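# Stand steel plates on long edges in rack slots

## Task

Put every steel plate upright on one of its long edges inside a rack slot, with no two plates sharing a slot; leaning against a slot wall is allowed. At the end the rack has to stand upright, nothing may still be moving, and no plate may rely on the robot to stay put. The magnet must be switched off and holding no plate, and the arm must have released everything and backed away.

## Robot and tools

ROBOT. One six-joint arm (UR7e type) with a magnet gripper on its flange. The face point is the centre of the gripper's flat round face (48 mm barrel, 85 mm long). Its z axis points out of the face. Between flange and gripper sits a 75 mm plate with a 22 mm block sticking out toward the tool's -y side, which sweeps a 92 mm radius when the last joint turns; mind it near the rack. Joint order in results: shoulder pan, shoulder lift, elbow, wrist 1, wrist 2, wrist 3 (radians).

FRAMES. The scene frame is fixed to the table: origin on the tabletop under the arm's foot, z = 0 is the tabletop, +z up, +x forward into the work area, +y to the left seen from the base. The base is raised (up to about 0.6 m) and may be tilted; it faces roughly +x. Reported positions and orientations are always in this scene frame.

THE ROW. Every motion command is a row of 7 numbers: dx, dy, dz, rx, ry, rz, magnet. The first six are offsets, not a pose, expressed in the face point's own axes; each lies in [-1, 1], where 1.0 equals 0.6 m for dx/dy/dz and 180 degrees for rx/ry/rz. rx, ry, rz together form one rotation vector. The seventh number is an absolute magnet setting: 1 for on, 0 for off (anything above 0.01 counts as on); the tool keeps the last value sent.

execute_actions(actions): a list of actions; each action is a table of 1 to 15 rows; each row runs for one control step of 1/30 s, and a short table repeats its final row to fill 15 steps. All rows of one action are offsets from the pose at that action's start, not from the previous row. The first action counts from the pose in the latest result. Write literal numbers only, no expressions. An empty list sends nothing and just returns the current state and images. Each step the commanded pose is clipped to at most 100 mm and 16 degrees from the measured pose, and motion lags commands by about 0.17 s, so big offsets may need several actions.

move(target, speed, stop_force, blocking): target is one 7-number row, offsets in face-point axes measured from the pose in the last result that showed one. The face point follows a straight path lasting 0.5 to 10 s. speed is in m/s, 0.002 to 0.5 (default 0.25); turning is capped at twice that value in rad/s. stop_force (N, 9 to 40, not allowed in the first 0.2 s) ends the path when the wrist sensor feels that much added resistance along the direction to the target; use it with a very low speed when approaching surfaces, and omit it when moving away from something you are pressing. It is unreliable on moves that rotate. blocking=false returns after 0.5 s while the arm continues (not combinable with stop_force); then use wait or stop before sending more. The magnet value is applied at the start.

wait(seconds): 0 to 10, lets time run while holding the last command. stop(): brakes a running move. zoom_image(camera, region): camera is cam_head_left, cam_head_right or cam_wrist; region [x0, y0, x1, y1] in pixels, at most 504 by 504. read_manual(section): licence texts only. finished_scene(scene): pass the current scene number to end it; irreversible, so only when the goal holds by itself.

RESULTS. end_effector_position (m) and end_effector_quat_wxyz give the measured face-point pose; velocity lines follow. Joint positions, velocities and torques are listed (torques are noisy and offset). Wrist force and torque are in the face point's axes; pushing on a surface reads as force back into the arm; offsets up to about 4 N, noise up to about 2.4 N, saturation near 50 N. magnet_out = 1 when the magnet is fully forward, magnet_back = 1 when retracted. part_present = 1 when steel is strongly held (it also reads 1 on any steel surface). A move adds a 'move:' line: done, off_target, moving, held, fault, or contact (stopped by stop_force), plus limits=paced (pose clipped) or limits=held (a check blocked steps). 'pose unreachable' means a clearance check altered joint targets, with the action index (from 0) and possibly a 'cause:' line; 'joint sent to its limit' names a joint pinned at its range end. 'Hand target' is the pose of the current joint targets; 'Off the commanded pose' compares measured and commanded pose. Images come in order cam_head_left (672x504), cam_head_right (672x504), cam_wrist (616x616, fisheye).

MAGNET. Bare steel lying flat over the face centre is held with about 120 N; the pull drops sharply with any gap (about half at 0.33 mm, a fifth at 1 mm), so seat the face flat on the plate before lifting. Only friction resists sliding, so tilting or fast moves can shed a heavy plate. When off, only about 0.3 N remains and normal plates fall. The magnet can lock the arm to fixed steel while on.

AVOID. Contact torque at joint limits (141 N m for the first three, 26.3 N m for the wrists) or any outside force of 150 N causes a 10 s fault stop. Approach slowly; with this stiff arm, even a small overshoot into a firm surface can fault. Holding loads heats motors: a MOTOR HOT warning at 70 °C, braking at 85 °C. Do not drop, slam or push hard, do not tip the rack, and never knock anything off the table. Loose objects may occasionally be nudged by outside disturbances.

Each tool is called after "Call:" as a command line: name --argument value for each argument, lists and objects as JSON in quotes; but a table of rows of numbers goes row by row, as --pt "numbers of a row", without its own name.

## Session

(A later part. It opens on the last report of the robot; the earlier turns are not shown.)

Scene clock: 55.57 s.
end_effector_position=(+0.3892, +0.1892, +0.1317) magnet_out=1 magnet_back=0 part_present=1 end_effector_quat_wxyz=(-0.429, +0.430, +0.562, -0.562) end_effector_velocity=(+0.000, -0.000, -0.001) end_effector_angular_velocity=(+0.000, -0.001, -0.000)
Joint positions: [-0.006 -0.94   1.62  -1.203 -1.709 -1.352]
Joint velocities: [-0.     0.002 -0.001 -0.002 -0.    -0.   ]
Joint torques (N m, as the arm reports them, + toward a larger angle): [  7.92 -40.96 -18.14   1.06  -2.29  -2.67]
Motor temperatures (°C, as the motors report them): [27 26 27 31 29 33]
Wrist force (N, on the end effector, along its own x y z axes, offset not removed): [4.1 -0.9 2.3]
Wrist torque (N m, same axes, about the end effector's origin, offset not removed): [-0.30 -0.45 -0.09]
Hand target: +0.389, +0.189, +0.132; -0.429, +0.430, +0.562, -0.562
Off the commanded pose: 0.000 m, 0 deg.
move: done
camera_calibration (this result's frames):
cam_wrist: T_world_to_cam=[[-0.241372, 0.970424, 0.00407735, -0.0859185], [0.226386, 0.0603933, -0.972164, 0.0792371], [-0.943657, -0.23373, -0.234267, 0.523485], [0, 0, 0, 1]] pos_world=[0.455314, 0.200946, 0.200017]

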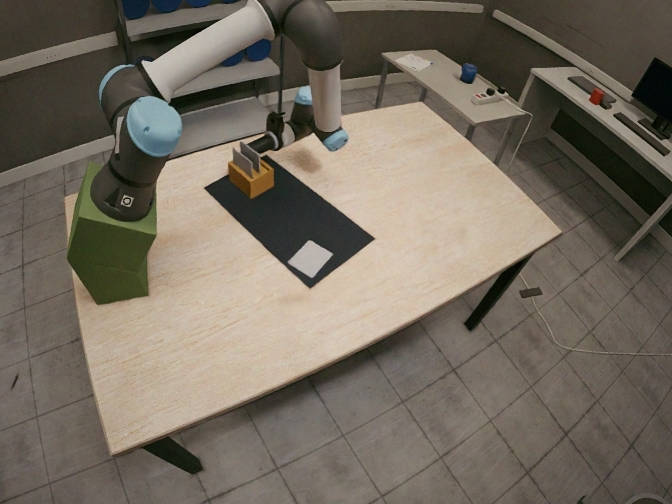

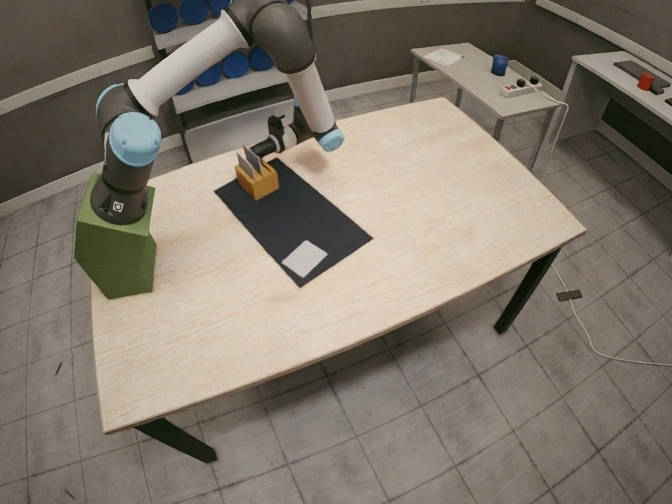

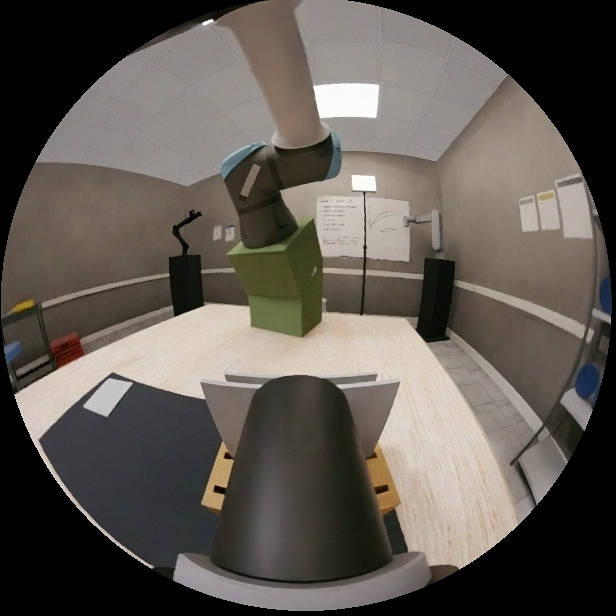

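Call:
move --target '[0,0.0235,-0.0012,0,0,0,1]' --speed 0.015 --stop_force 10

Call:
execute_actions --actions '[[[0,0,0,0,0,0,0]]]'

Call:
move --target '[0,-0.067,-0.1,0,0,0,0]' --speed 0.3

Call:
move --target '[-0.533,0.18,0.212,-0.412,0.34,0.34,0]' --speed 0.5

Call:
move --target '[0,0,0.067,0,0,0,0]'

Call:
zoom_image --camera "cam_wrist" --region '[180, 330, 440, 480]'

Scene clock: 57.77 s.
end_effector_position=(+0.3899, +0.1893, +0.1177) magnet_out=1 magnet_back=0 part_present=1 end_effector_quat_wxyz=(-0.429, +0.430, +0.562, -0.562) end_effector_velocity=(-0.000, +0.000, -0.002) end_effector_angular_velocity=(+0.001, +0.002, +0.000)
Joint positions: [-0.011 -0.911  1.602 -1.216 -1.713 -1.354]
Joint velocities: [-0.     0.005 -0.002 -0.001 -0.    -0.002]
Joint torques (N m, as the arm reports them, + toward a larger angle): [  7.68 -37.8  -19.59   0.86  -2.13  -2.33]
Motor temperatures (°C, as the motors report them): [27 26 27 31 29 33]
Wrist force (N, on the end effector, along its own x y z axes, offset not removed): [1.7 0.5 0.8]
Wrist torque (N m, same axes, about the end effector's origin, offset not removed): [-0.25 -0.19 -0.17]
Hand target: +0.390, +0.189, +0.118; -0.429, +0.430, +0.562, -0.562
Off the commanded pose: 0.000 m, 0 deg.
move: done
camera_calibration (this result's frames):
cam_wrist: T_world_to_cam=[[-0.241374, 0.970424, 0.00407004, -0.0858608], [0.226396, 0.060389, -0.972162, 0.0654754], [-0.943654, -0.233733, -0.234276, 0.520898], [0, 0, 0, 1]] pos_world=[0.455999, 0.201119, 0.186036]

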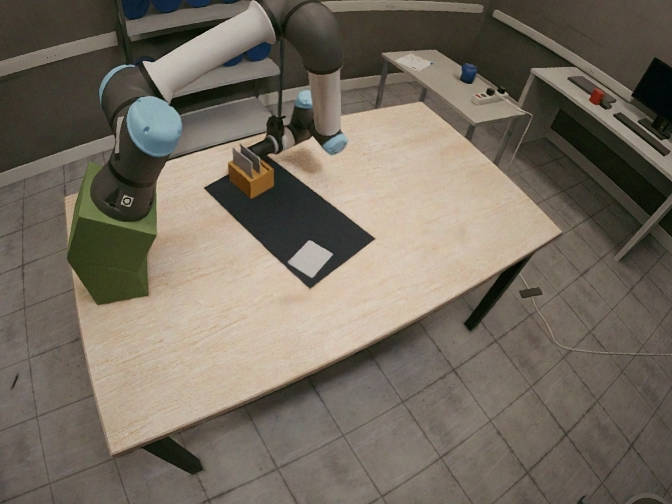

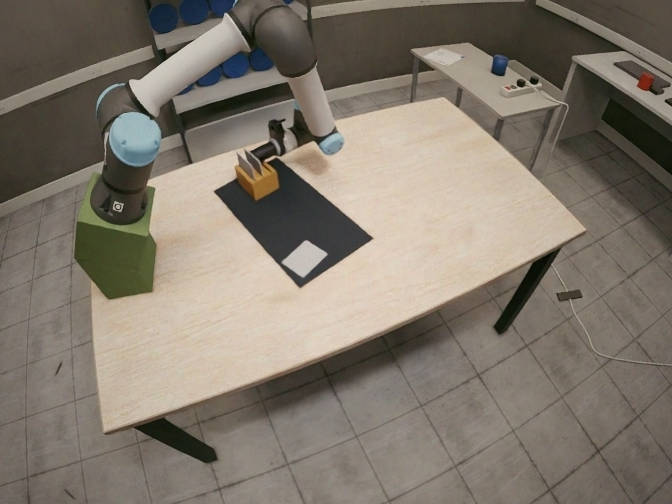

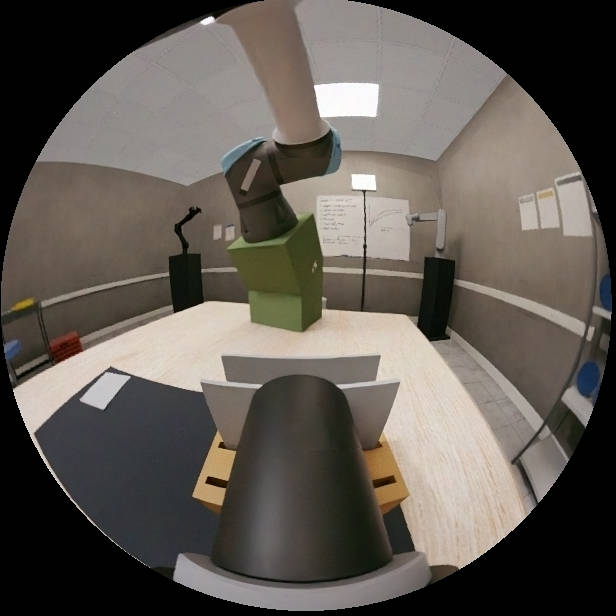

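Scene clock: 58.27 s.
end_effector_position=(+0.3899, +0.1893, +0.1177) magnet_out=0 magnet_back=1 part_present=0 end_effector_quat_wxyz=(-0.429, +0.430, +0.562, -0.562) end_effector_velocity=(-0.001, -0.000, +0.000) end_effector_angular_velocity=(+0.001, +0.002, +0.000)
Joint positions: [-0.011 -0.911  1.602 -1.216 -1.713 -1.354]
Joint velocities: [ 0.    -0.     0.002 -0.     0.    -0.001]
Joint torques (N m, as the arm reports them, + toward a larger angle): [ 10.41 -56.83 -13.88   1.29  -2.04  -2.09]
Motor temperatures (°C, as the motors report them): [27 26 27 31 29 33]
Wrist force (N, on the end effector, along its own x y z axes, offset not removed): [-2.8 -2.3 -0.7]
Wrist torque (N m, same axes, about the end effector's origin, offset not removed): [-0.29 0.32 -0.11]
Hand target: +0.390, +0.189, +0.118; -0.429, +0.430, +0.562, -0.562
Off the commanded pose: 0.000 m, 0 deg.
camera_calibration (this result's frames):
cam_wrist: T_world_to_cam=[[-0.241374, 0.970424, 0.00407273, -0.0858622], [0.226383, 0.0603884, -0.972165, 0.0654435], [-0.943657, -0.233733, -0.234264, 0.520891], [0, 0, 0, 1]] pos_world=[0.456003, 0.20112, 0.185998]

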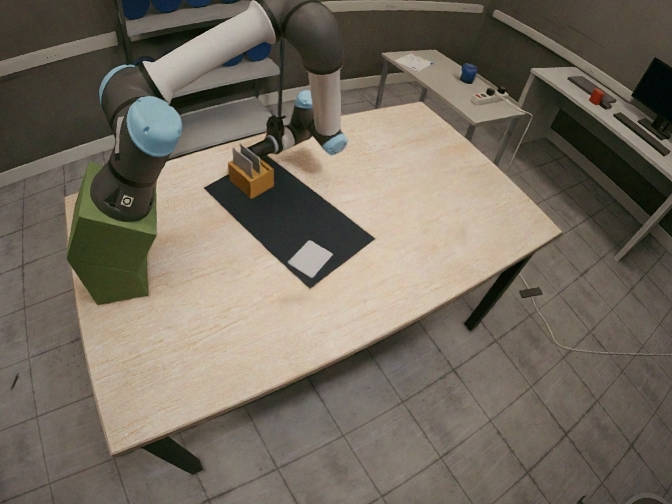

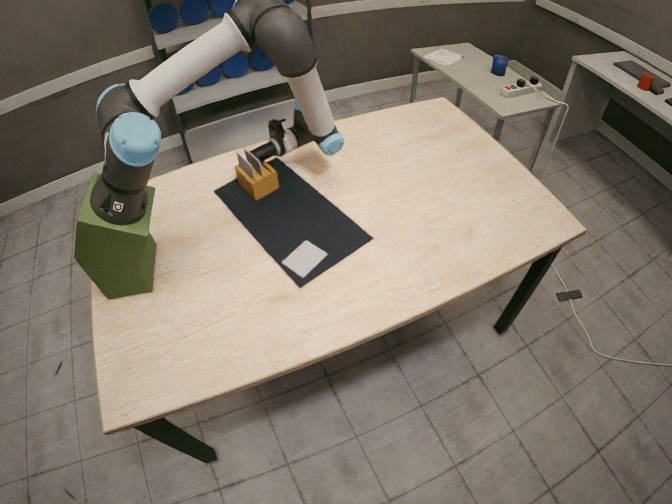

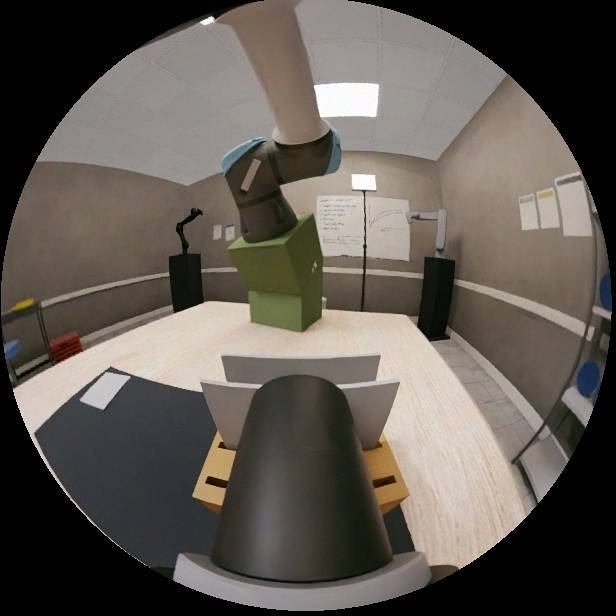

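Scene clock: 59.17 s.
end_effector_position=(+0.4476, +0.2053, +0.1579) magnet_out=0 magnet_back=1 part_present=0 end_effector_quat_wxyz=(-0.429, +0.430, +0.562, -0.562) end_effector_velocity=(+0.001, +0.000, +0.001) end_effector_angular_velocity=(-0.001, +0.000, +0.000)
Joint positions: [ 0.016 -0.927  1.437 -1.032 -1.69  -1.341]
Joint velocities: [ 0.     0.    -0.004  0.004  0.     0.001]
Joint torques (N m, as the arm reports them, + toward a larger angle): [ 26.96 -46.85 -22.16   3.78   2.83   2.44]
Motor temperatures (°C, as the motors report them): [27 26 27 31 29 33]
Wrist force (N, on the end effector, along its own x y z axes, offset not removed): [-1.0 -0.4 1.7]
Wrist torque (N m, same axes, about the end effector's origin, offset not removed): [-0.18 0.11 -0.10]
Hand target: +0.448, +0.205, +0.158; -0.429, +0.430, +0.562, -0.562
Off the commanded pose: 0.000 m, 0 deg.
move: done
camera_calibration (this result's frames):
cam_wrist: T_world_to_cam=[[-0.241336, 0.970433, 0.00411324, -0.08759], [0.22642, 0.0604286, -0.972154, 0.0904759], [-0.943658, -0.233684, -0.234309, 0.588483], [0, 0, 0, 1]] pos_world=[0.513703, 0.217052, 0.226204]

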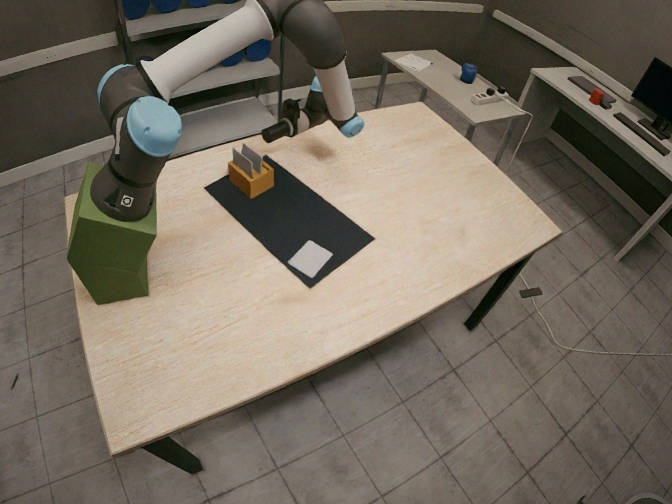

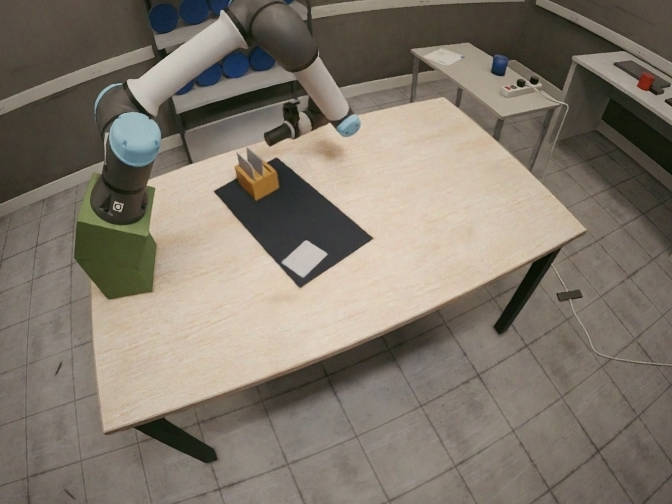

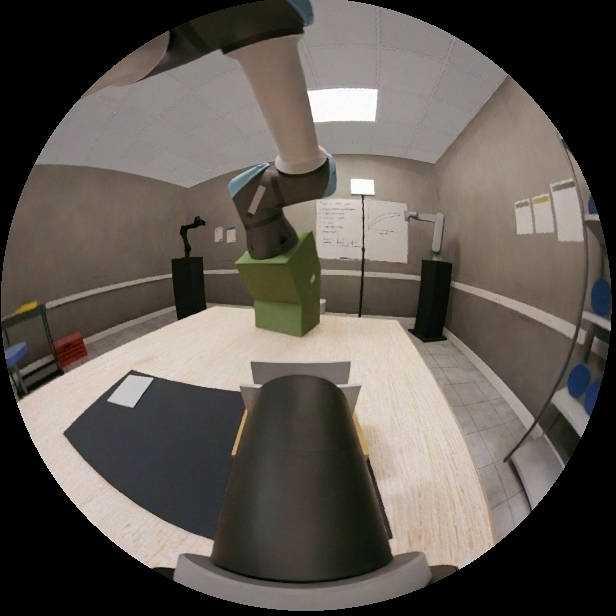

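Scene clock: 61.80 s.
end_effector_position=(+0.4103, -0.1375, +0.0504) magnet_out=0 magnet_back=1 part_present=0 end_effector_quat_wxyz=(+0.001, +0.974, +0.228, +0.001) end_effector_velocity=(+0.000, -0.001, -0.001) end_effector_angular_velocity=(-0.005, -0.010, -0.002)
Joint positions: [-0.901 -1.157  2.494 -3.441 -1.3   -1.094]
Joint velocities: [-0.002  0.009  0.002 -0.021  0.003  0.003]
Joint torques (N m, as the arm reports them, + toward a larger angle): [ -6.37 -23.04  14.92  -4.27   2.35   2.16]
Motor temperatures (°C, as the motors report them): [27 26 27 31 29 33]
Wrist force (N, on the end effector, along its own x y z axes, offset not removed): [-1.7 -2.7 0.6]
Wrist torque (N m, same axes, about the end effector's origin, offset not removed): [-0.27 0.13 -0.08]
Hand target: +0.410, -0.138, +0.050; +0.001, +0.974, +0.228, +0.001
Off the commanded pose: 0.001 m, 0 deg.
move: done
camera_calibration (this result's frames):
cam_wrist: T_world_to_cam=[[0.893505, 0.448359, 0.0249381, -0.301989], [0.430675, -0.871342, 0.235122, -0.257578], [0.127149, -0.199343, -0.971646, 0.0505219], [0, 0, 0, 1]] pos_world=[0.374338, -0.0789673, 0.117183]

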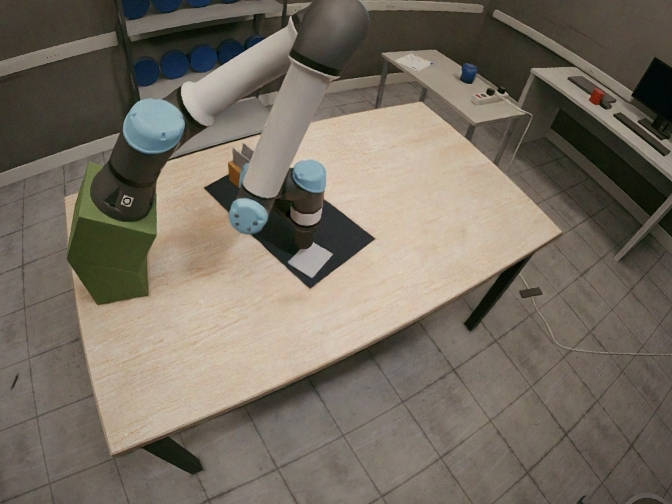

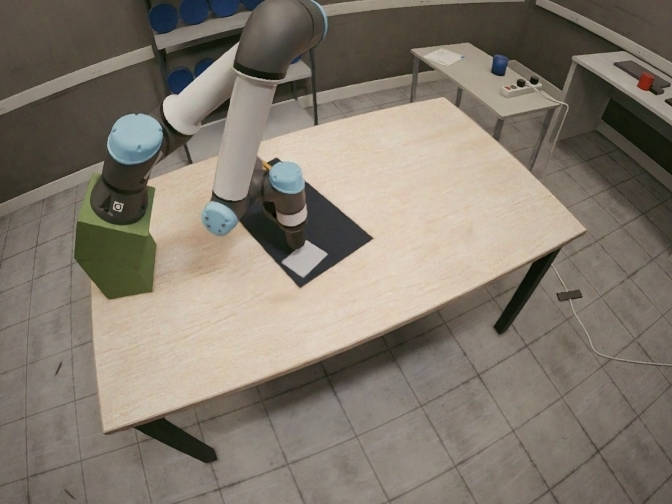

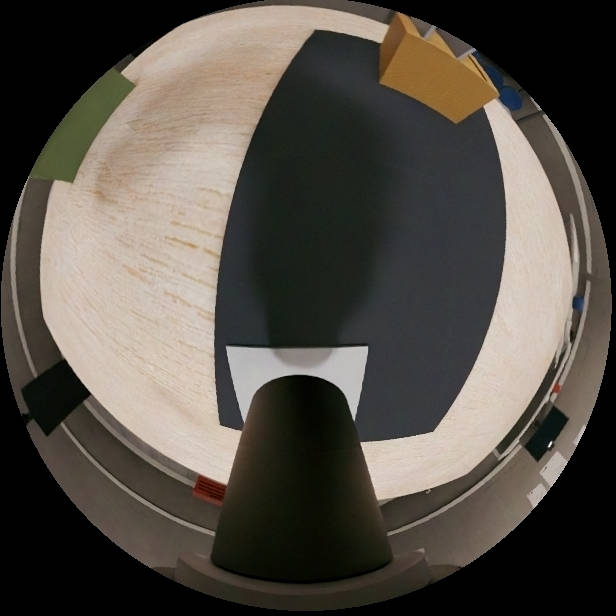

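Scene clock: 62.67 s.
end_effector_position=(+0.4103, -0.1375, +0.0103) magnet_out=0 magnet_back=1 part_present=0 end_effector_quat_wxyz=(+0.001, +0.974, +0.228, +0.001) end_effector_velocity=(-0.000, +0.000, -0.002) end_effector_angular_velocity=(+0.001, +0.001, +0.000)
Joint positions: [-0.872 -1.015  2.429 -3.524 -1.315 -1.068]
Joint velocities: [ 0.001  0.007 -0.003 -0.003 -0.001  0.   ]
Joint torques (N m, as the arm reports them, + toward a larger angle): [  8.78 -25.49 -11.33  -4.7   -2.41   2.1 ]
Motor temperatures (°C, as the motors report them): [27 26 27 31 29 33]
Wrist force (N, on the end effector, along its own x y z axes, offset not removed): [0.4 -0.9 0.6]
Wrist torque (N m, same axes, about the end effector's origin, offset not removed): [-0.19 -0.13 -0.13]
Hand target: +0.410, -0.138, +0.010; +0.001, +0.974, +0.228, +0.001
Off the commanded pose: 0.000 m, 0 deg.
move: done
camera_calibration (this result's frames):
cam_wrist: T_world_to_cam=[[0.893511, 0.448346, 0.0249573, -0.300972], [0.430667, -0.871363, 0.23506, -0.248152], [0.127135, -0.19928, -0.97166, 0.0115595], [0, 0, 0, 1]] pos_world=[0.374323, -0.0789873, 0.0770739]

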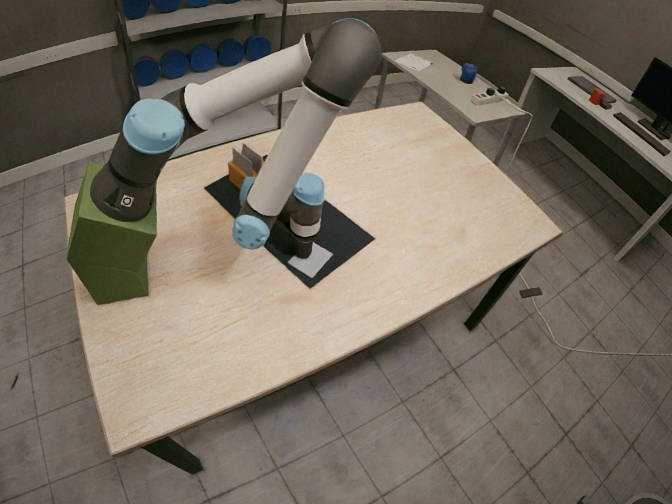

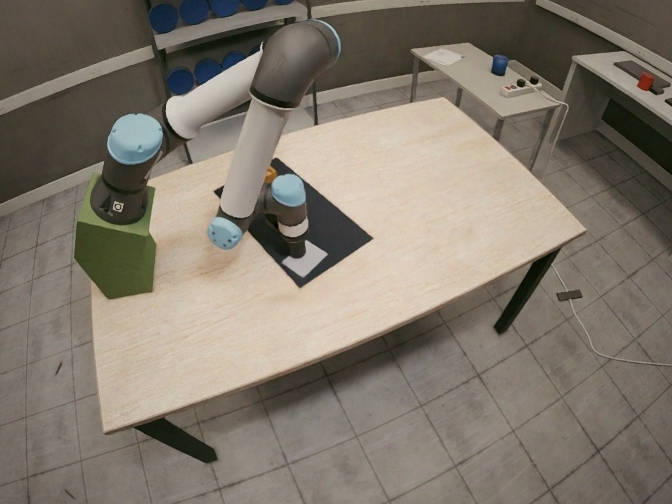

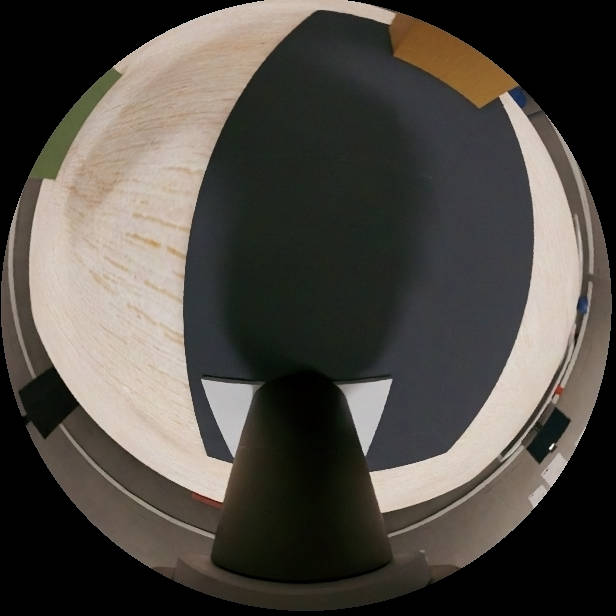

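Region (180, 330, 440, 480) of cam_wrist's 616x616 image, scaled by 1.938, with more detail than that image has; it fills the top 291 rows of this view, and the rest is white.

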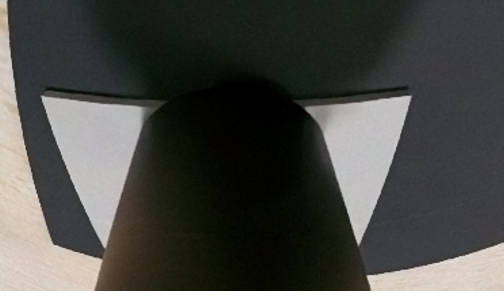

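Call:
execute_actions --actions '[[[-0.0042,0.0025,0.0045,0,0,-0.002,0]],[[0,0,0.0028,0,0,0,0]],[[0,0,0.0003,0,0,0,1]]]'

Call:
zoom_image --camera "cam_wrist" --region '[180, 330, 440, 480]'

Scene clock: 64.70 s.
end_effector_position=(+0.4087, -0.1400, +0.0058) magnet_out=1 magnet_back=0 part_present=1 end_effector_quat_wxyz=(+0.001, +0.973, +0.231, +0.001) end_effector_velocity=(+0.000, -0.000, +0.000) end_effector_angular_velocity=(-0.001, -0.001, +0.001)
Joint positions: [-0.877 -0.999  2.422 -3.533 -1.312 -1.078]
Joint velocities: [ 0.    -0.     0.    -0.002  0.    -0.001]
Joint torques (N m, as the arm reports them, + toward a larger angle): [ 10.41 -25.59  -7.89  -4.37  -2.73   2.26]
Motor temperatures (°C, as the motors report them): [27 26 27 31 29 33]
Wrist force (N, on the end effector, along its own x y z axes, offset not removed): [-0.3 -1.5 2.3]
Wrist torque (N m, same axes, about the end effector's origin, offset not removed): [-0.25 0.13 -0.05]
Hand target: +0.409, -0.140, +0.006; +0.001, +0.973, +0.231, +0.001
Off the commanded pose: 0.000 m, 0 deg.
camera_calibration (this result's frames):
cam_wrist: T_world_to_cam=[[0.890692, 0.453923, 0.024943, -0.296407], [0.436106, -0.868648, 0.23508, -0.250386], [0.128375, -0.198506, -0.971656, 0.00646714], [0, 0, 0, 1]] pos_world=[0.372372, -0.0816678, 0.0725379]

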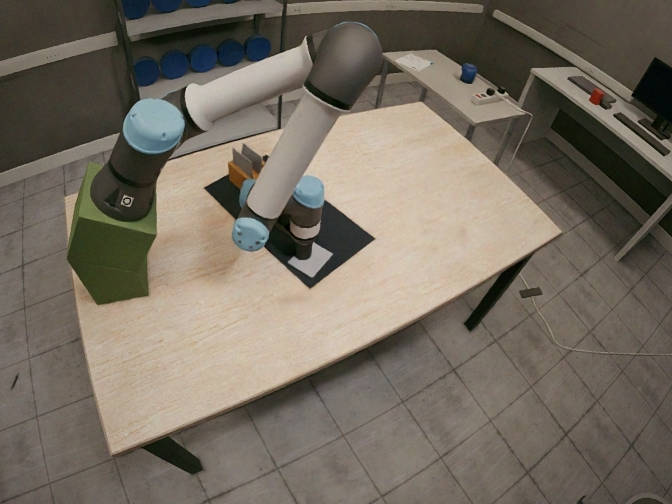

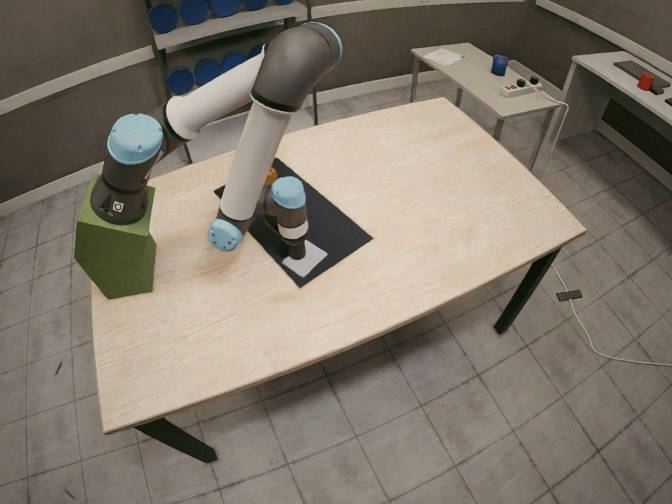

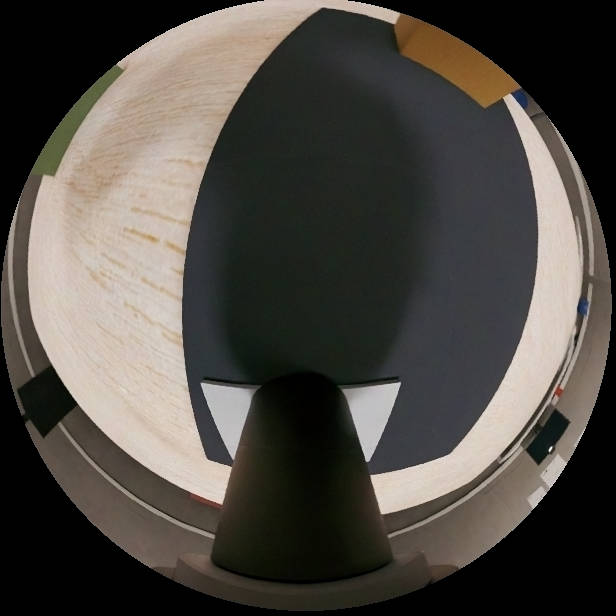

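Region (180, 330, 440, 480) of cam_wrist's 616x616 image, scaled by 1.938, with more detail than that image has; it fills the top 291 rows of this view, and the rest is white.

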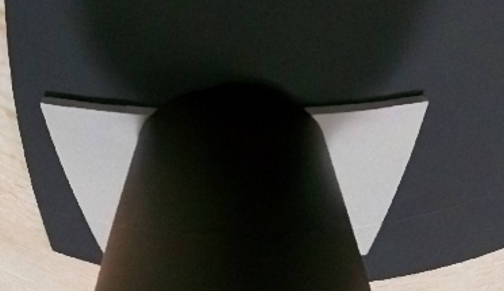

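Call:
move --target '[0.136,-0.0435,-0.273,0,0,0,1]' --speed 0.4

Call:
move --target '[0.128,-0.4517,-0.05,0.4123,-0.3387,-0.3387,1]' --speed 0.5

Call:
move --target '[0,0.09,0,0,0,0,1]' --speed 0.15

Call:
zoom_image --camera "cam_head_left" --region '[225, 140, 285, 200]'

Call:
zoom_image --camera "cam_wrist" --region '[190, 420, 410, 520]'

Scene clock: 66.97 s.
end_effector_position=(+0.4699, -0.0797, +0.1696) magnet_out=1 magnet_back=0 part_present=1 end_effector_quat_wxyz=(+0.001, +0.973, +0.231, +0.001) end_effector_velocity=(+0.001, +0.000, +0.002) end_effector_angular_velocity=(+0.002, +0.004, +0.001)
Joint positions: [-0.746 -1.639  2.487 -2.984 -1.381 -0.964]
Joint velocities: [ 0.001 -0.008 -0.004  0.016 -0.001 -0.001]
Joint torques (N m, as the arm reports them, + toward a larger angle): [ 15.61 -40.04 -16.56  -1.48  -2.86  -2.78]
Motor temperatures (°C, as the motors report them): [27 26 27 31 29 33]
Wrist force (N, on the end effector, along its own x y z axes, offset not removed): [-1.9 1.1 2.1]
Wrist torque (N m, same axes, about the end effector's origin, offset not removed): [0.16 0.04 -0.03]
Hand target: +0.470, -0.080, +0.170; +0.000, +0.973, +0.231, +0.001
Off the commanded pose: 0.000 m, 0 deg.
move: done
camera_calibration (this result's frames):
cam_wrist: T_world_to_cam=[[0.890806, 0.453681, 0.0252504, -0.382469], [0.435801, -0.868786, 0.235133, -0.263147], [0.128613, -0.198454, -0.971635, 0.169649], [0, 0, 0, 1]] pos_world=[0.433567, -0.0214315, 0.236369]

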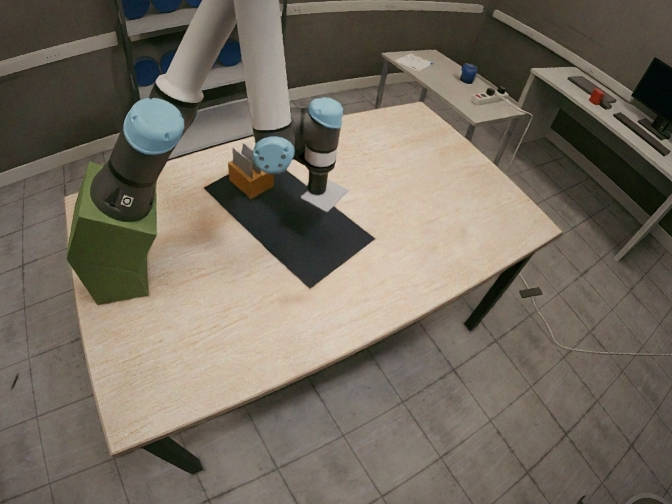

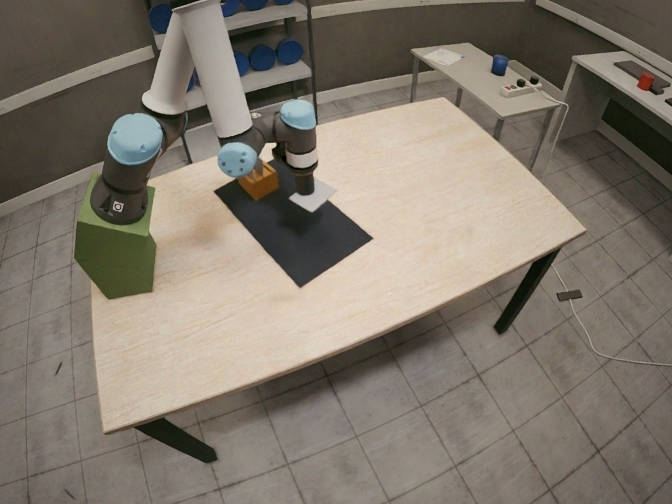

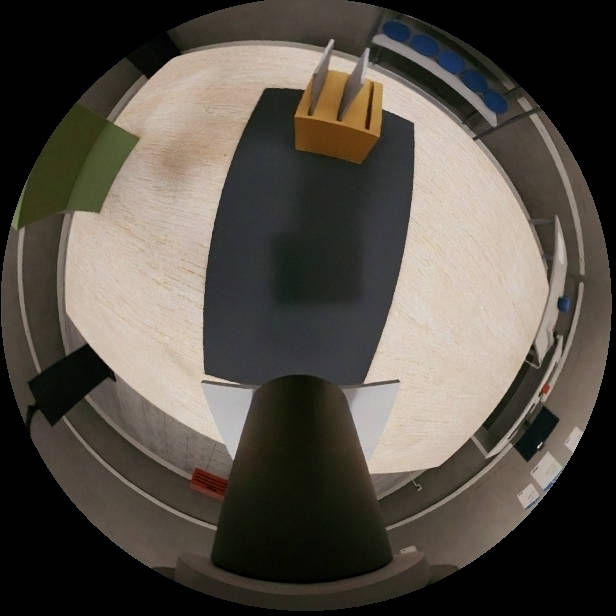

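Scene clock: 69.57 s.
end_effector_position=(+0.4165, +0.1974, +0.1989) magnet_out=1 magnet_back=0 part_present=1 end_effector_quat_wxyz=(-0.428, +0.430, +0.562, -0.562) end_effector_velocity=(-0.000, +0.001, -0.000) end_effector_angular_velocity=(+0.002, +0.008, +0.004)
Joint positions: [ 0.026 -1.045  1.583 -1.06  -1.682 -1.335]
Joint velocities: [ 0.002  0.006 -0.004  0.007 -0.    -0.002]
Joint torques (N m, as the arm reports them, + toward a larger angle): [ 27.03 -41.83 -20.42   4.28  -2.38  -2.7 ]
Motor temperatures (°C, as the motors report them): [27 26 27 31 29 33]
Wrist force (N, on the end effector, along its own x y z axes, offset not removed): [-2.4 -1.5 2.0]
Wrist torque (N m, same axes, about the end effector's origin, offset not removed): [-0.40 0.30 -0.14]
Hand target: +0.416, +0.197, +0.199; -0.428, +0.429, +0.562, -0.562
Off the commanded pose: 0.001 m, 0 deg.
move: done
camera_calibration (this result's frames):
cam_wrist: T_world_to_cam=[[-0.242138, 0.970235, 0.00349477, -0.0871424], [0.227431, 0.0602601, -0.971928, 0.137498], [-0.943209, -0.234546, -0.235253, 0.567033], [0, 0, 0, 1]] pos_world=[0.482459, 0.209258, 0.267339]

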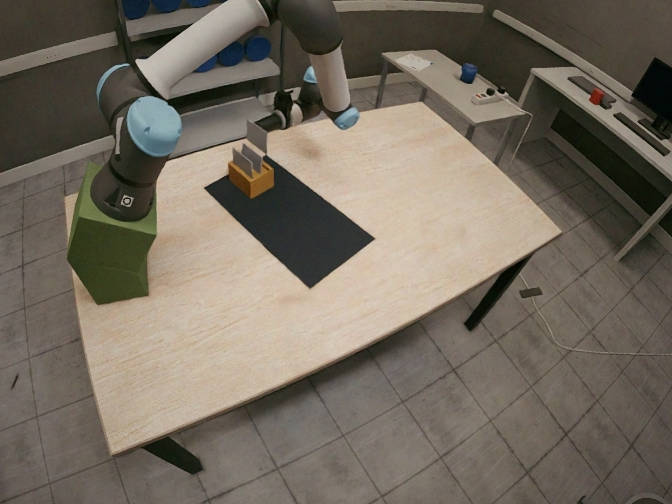

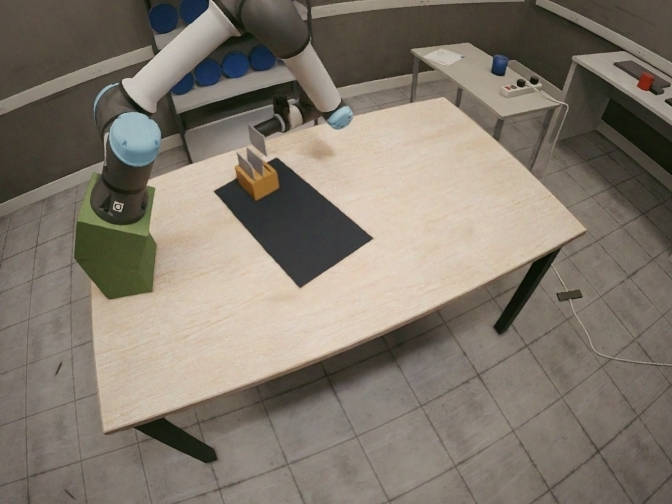

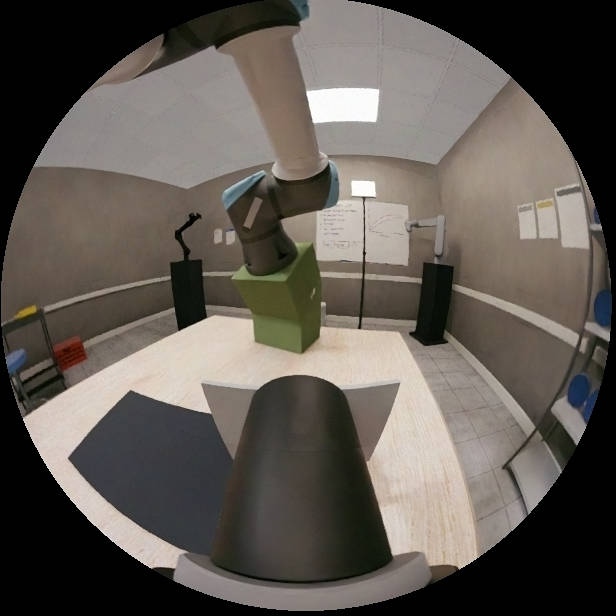

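Scene clock: 70.47 s.
end_effector_position=(+0.4165, +0.1973, +0.1450) magnet_out=1 magnet_back=0 part_present=1 end_effector_quat_wxyz=(-0.428, +0.430, +0.562, -0.562) end_effector_velocity=(-0.000, -0.000, -0.001) end_effector_angular_velocity=(-0.000, +0.001, +0.000)
Joint positions: [ 0.006 -0.94   1.539 -1.123 -1.699 -1.345]
Joint velocities: [-0.001  0.002 -0.001 -0.001 -0.    -0.   ]
Joint torques (N m, as the arm reports them, + toward a larger angle): [  9.19 -39.86 -17.58   0.95  -2.59  -2.66]
Motor temperatures (°C, as the motors report them): [27 26 27 31 29 33]
Wrist force (N, on the end effector, along its own x y z axes, offset not removed): [-2.3 0.1 -0.3]
Wrist torque (N m, same axes, about the end effector's origin, offset not removed): [-0.29 0.21 -0.13]
Hand target: +0.417, +0.197, +0.145; -0.428, +0.430, +0.562, -0.562
Off the commanded pose: 0.000 m, 0 deg.
move: done
camera_calibration (this result's frames):
cam_wrist: T_world_to_cam=[[-0.242148, 0.970233, 0.0034665, -0.0868465], [0.227479, 0.060246, -0.971918, 0.0850805], [-0.943196, -0.234559, -0.235296, 0.554393], [0, 0, 0, 1]] pos_world=[0.482517, 0.209173, 0.213439]

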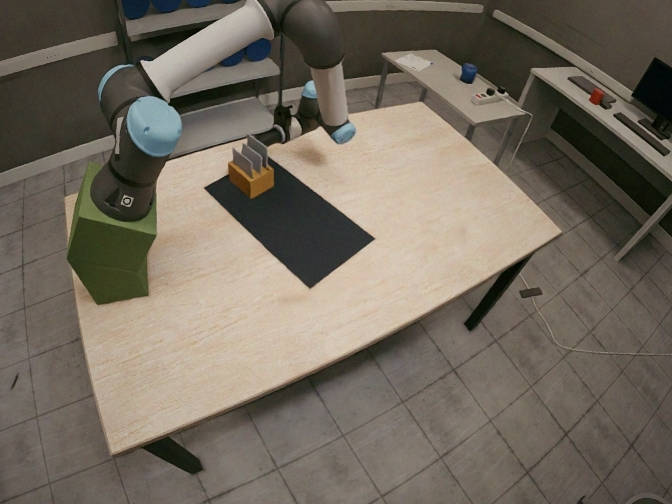

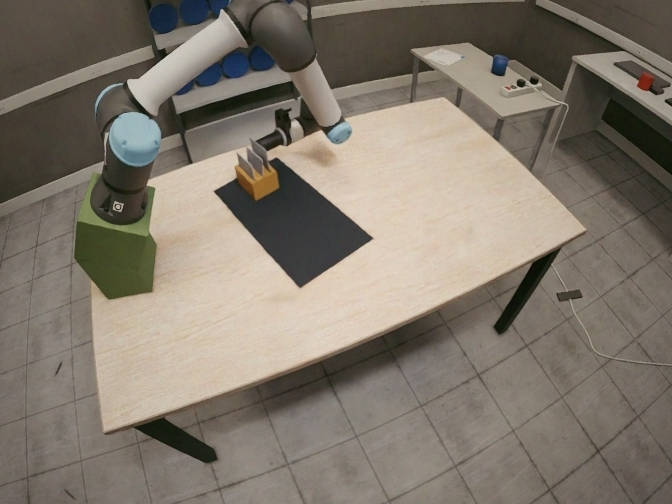

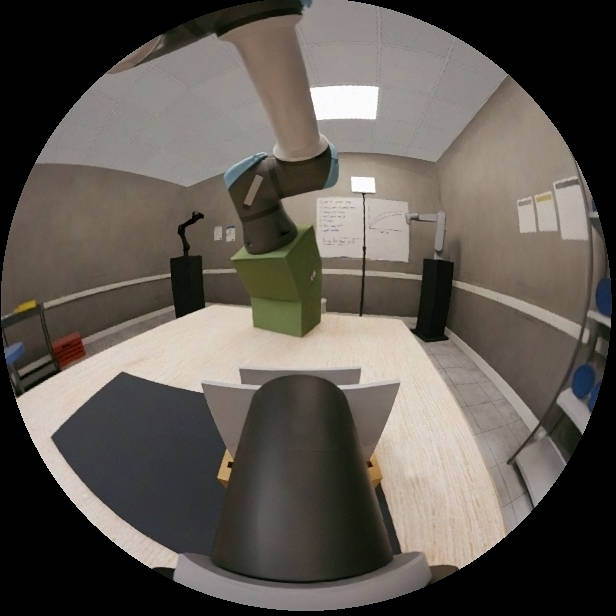

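Region (225, 140, 285, 200) of cam_head_left's 672x504 image, scaled by 8.400, with more detail than that image has.

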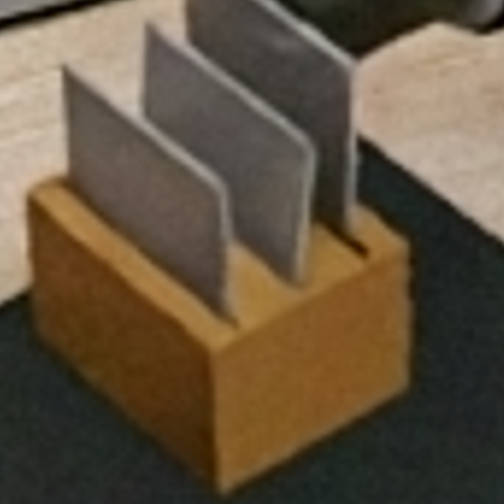

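Region (190, 420, 410, 520) of cam_wrist's 616x616 image, scaled by 2.291, with more detail than that image has; it fills the top 229 rows of this view, and the rest is white.

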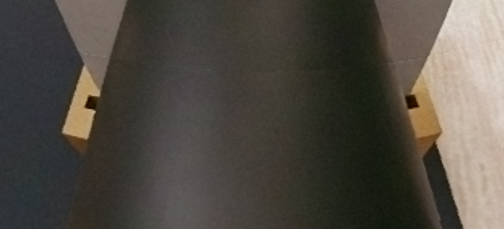

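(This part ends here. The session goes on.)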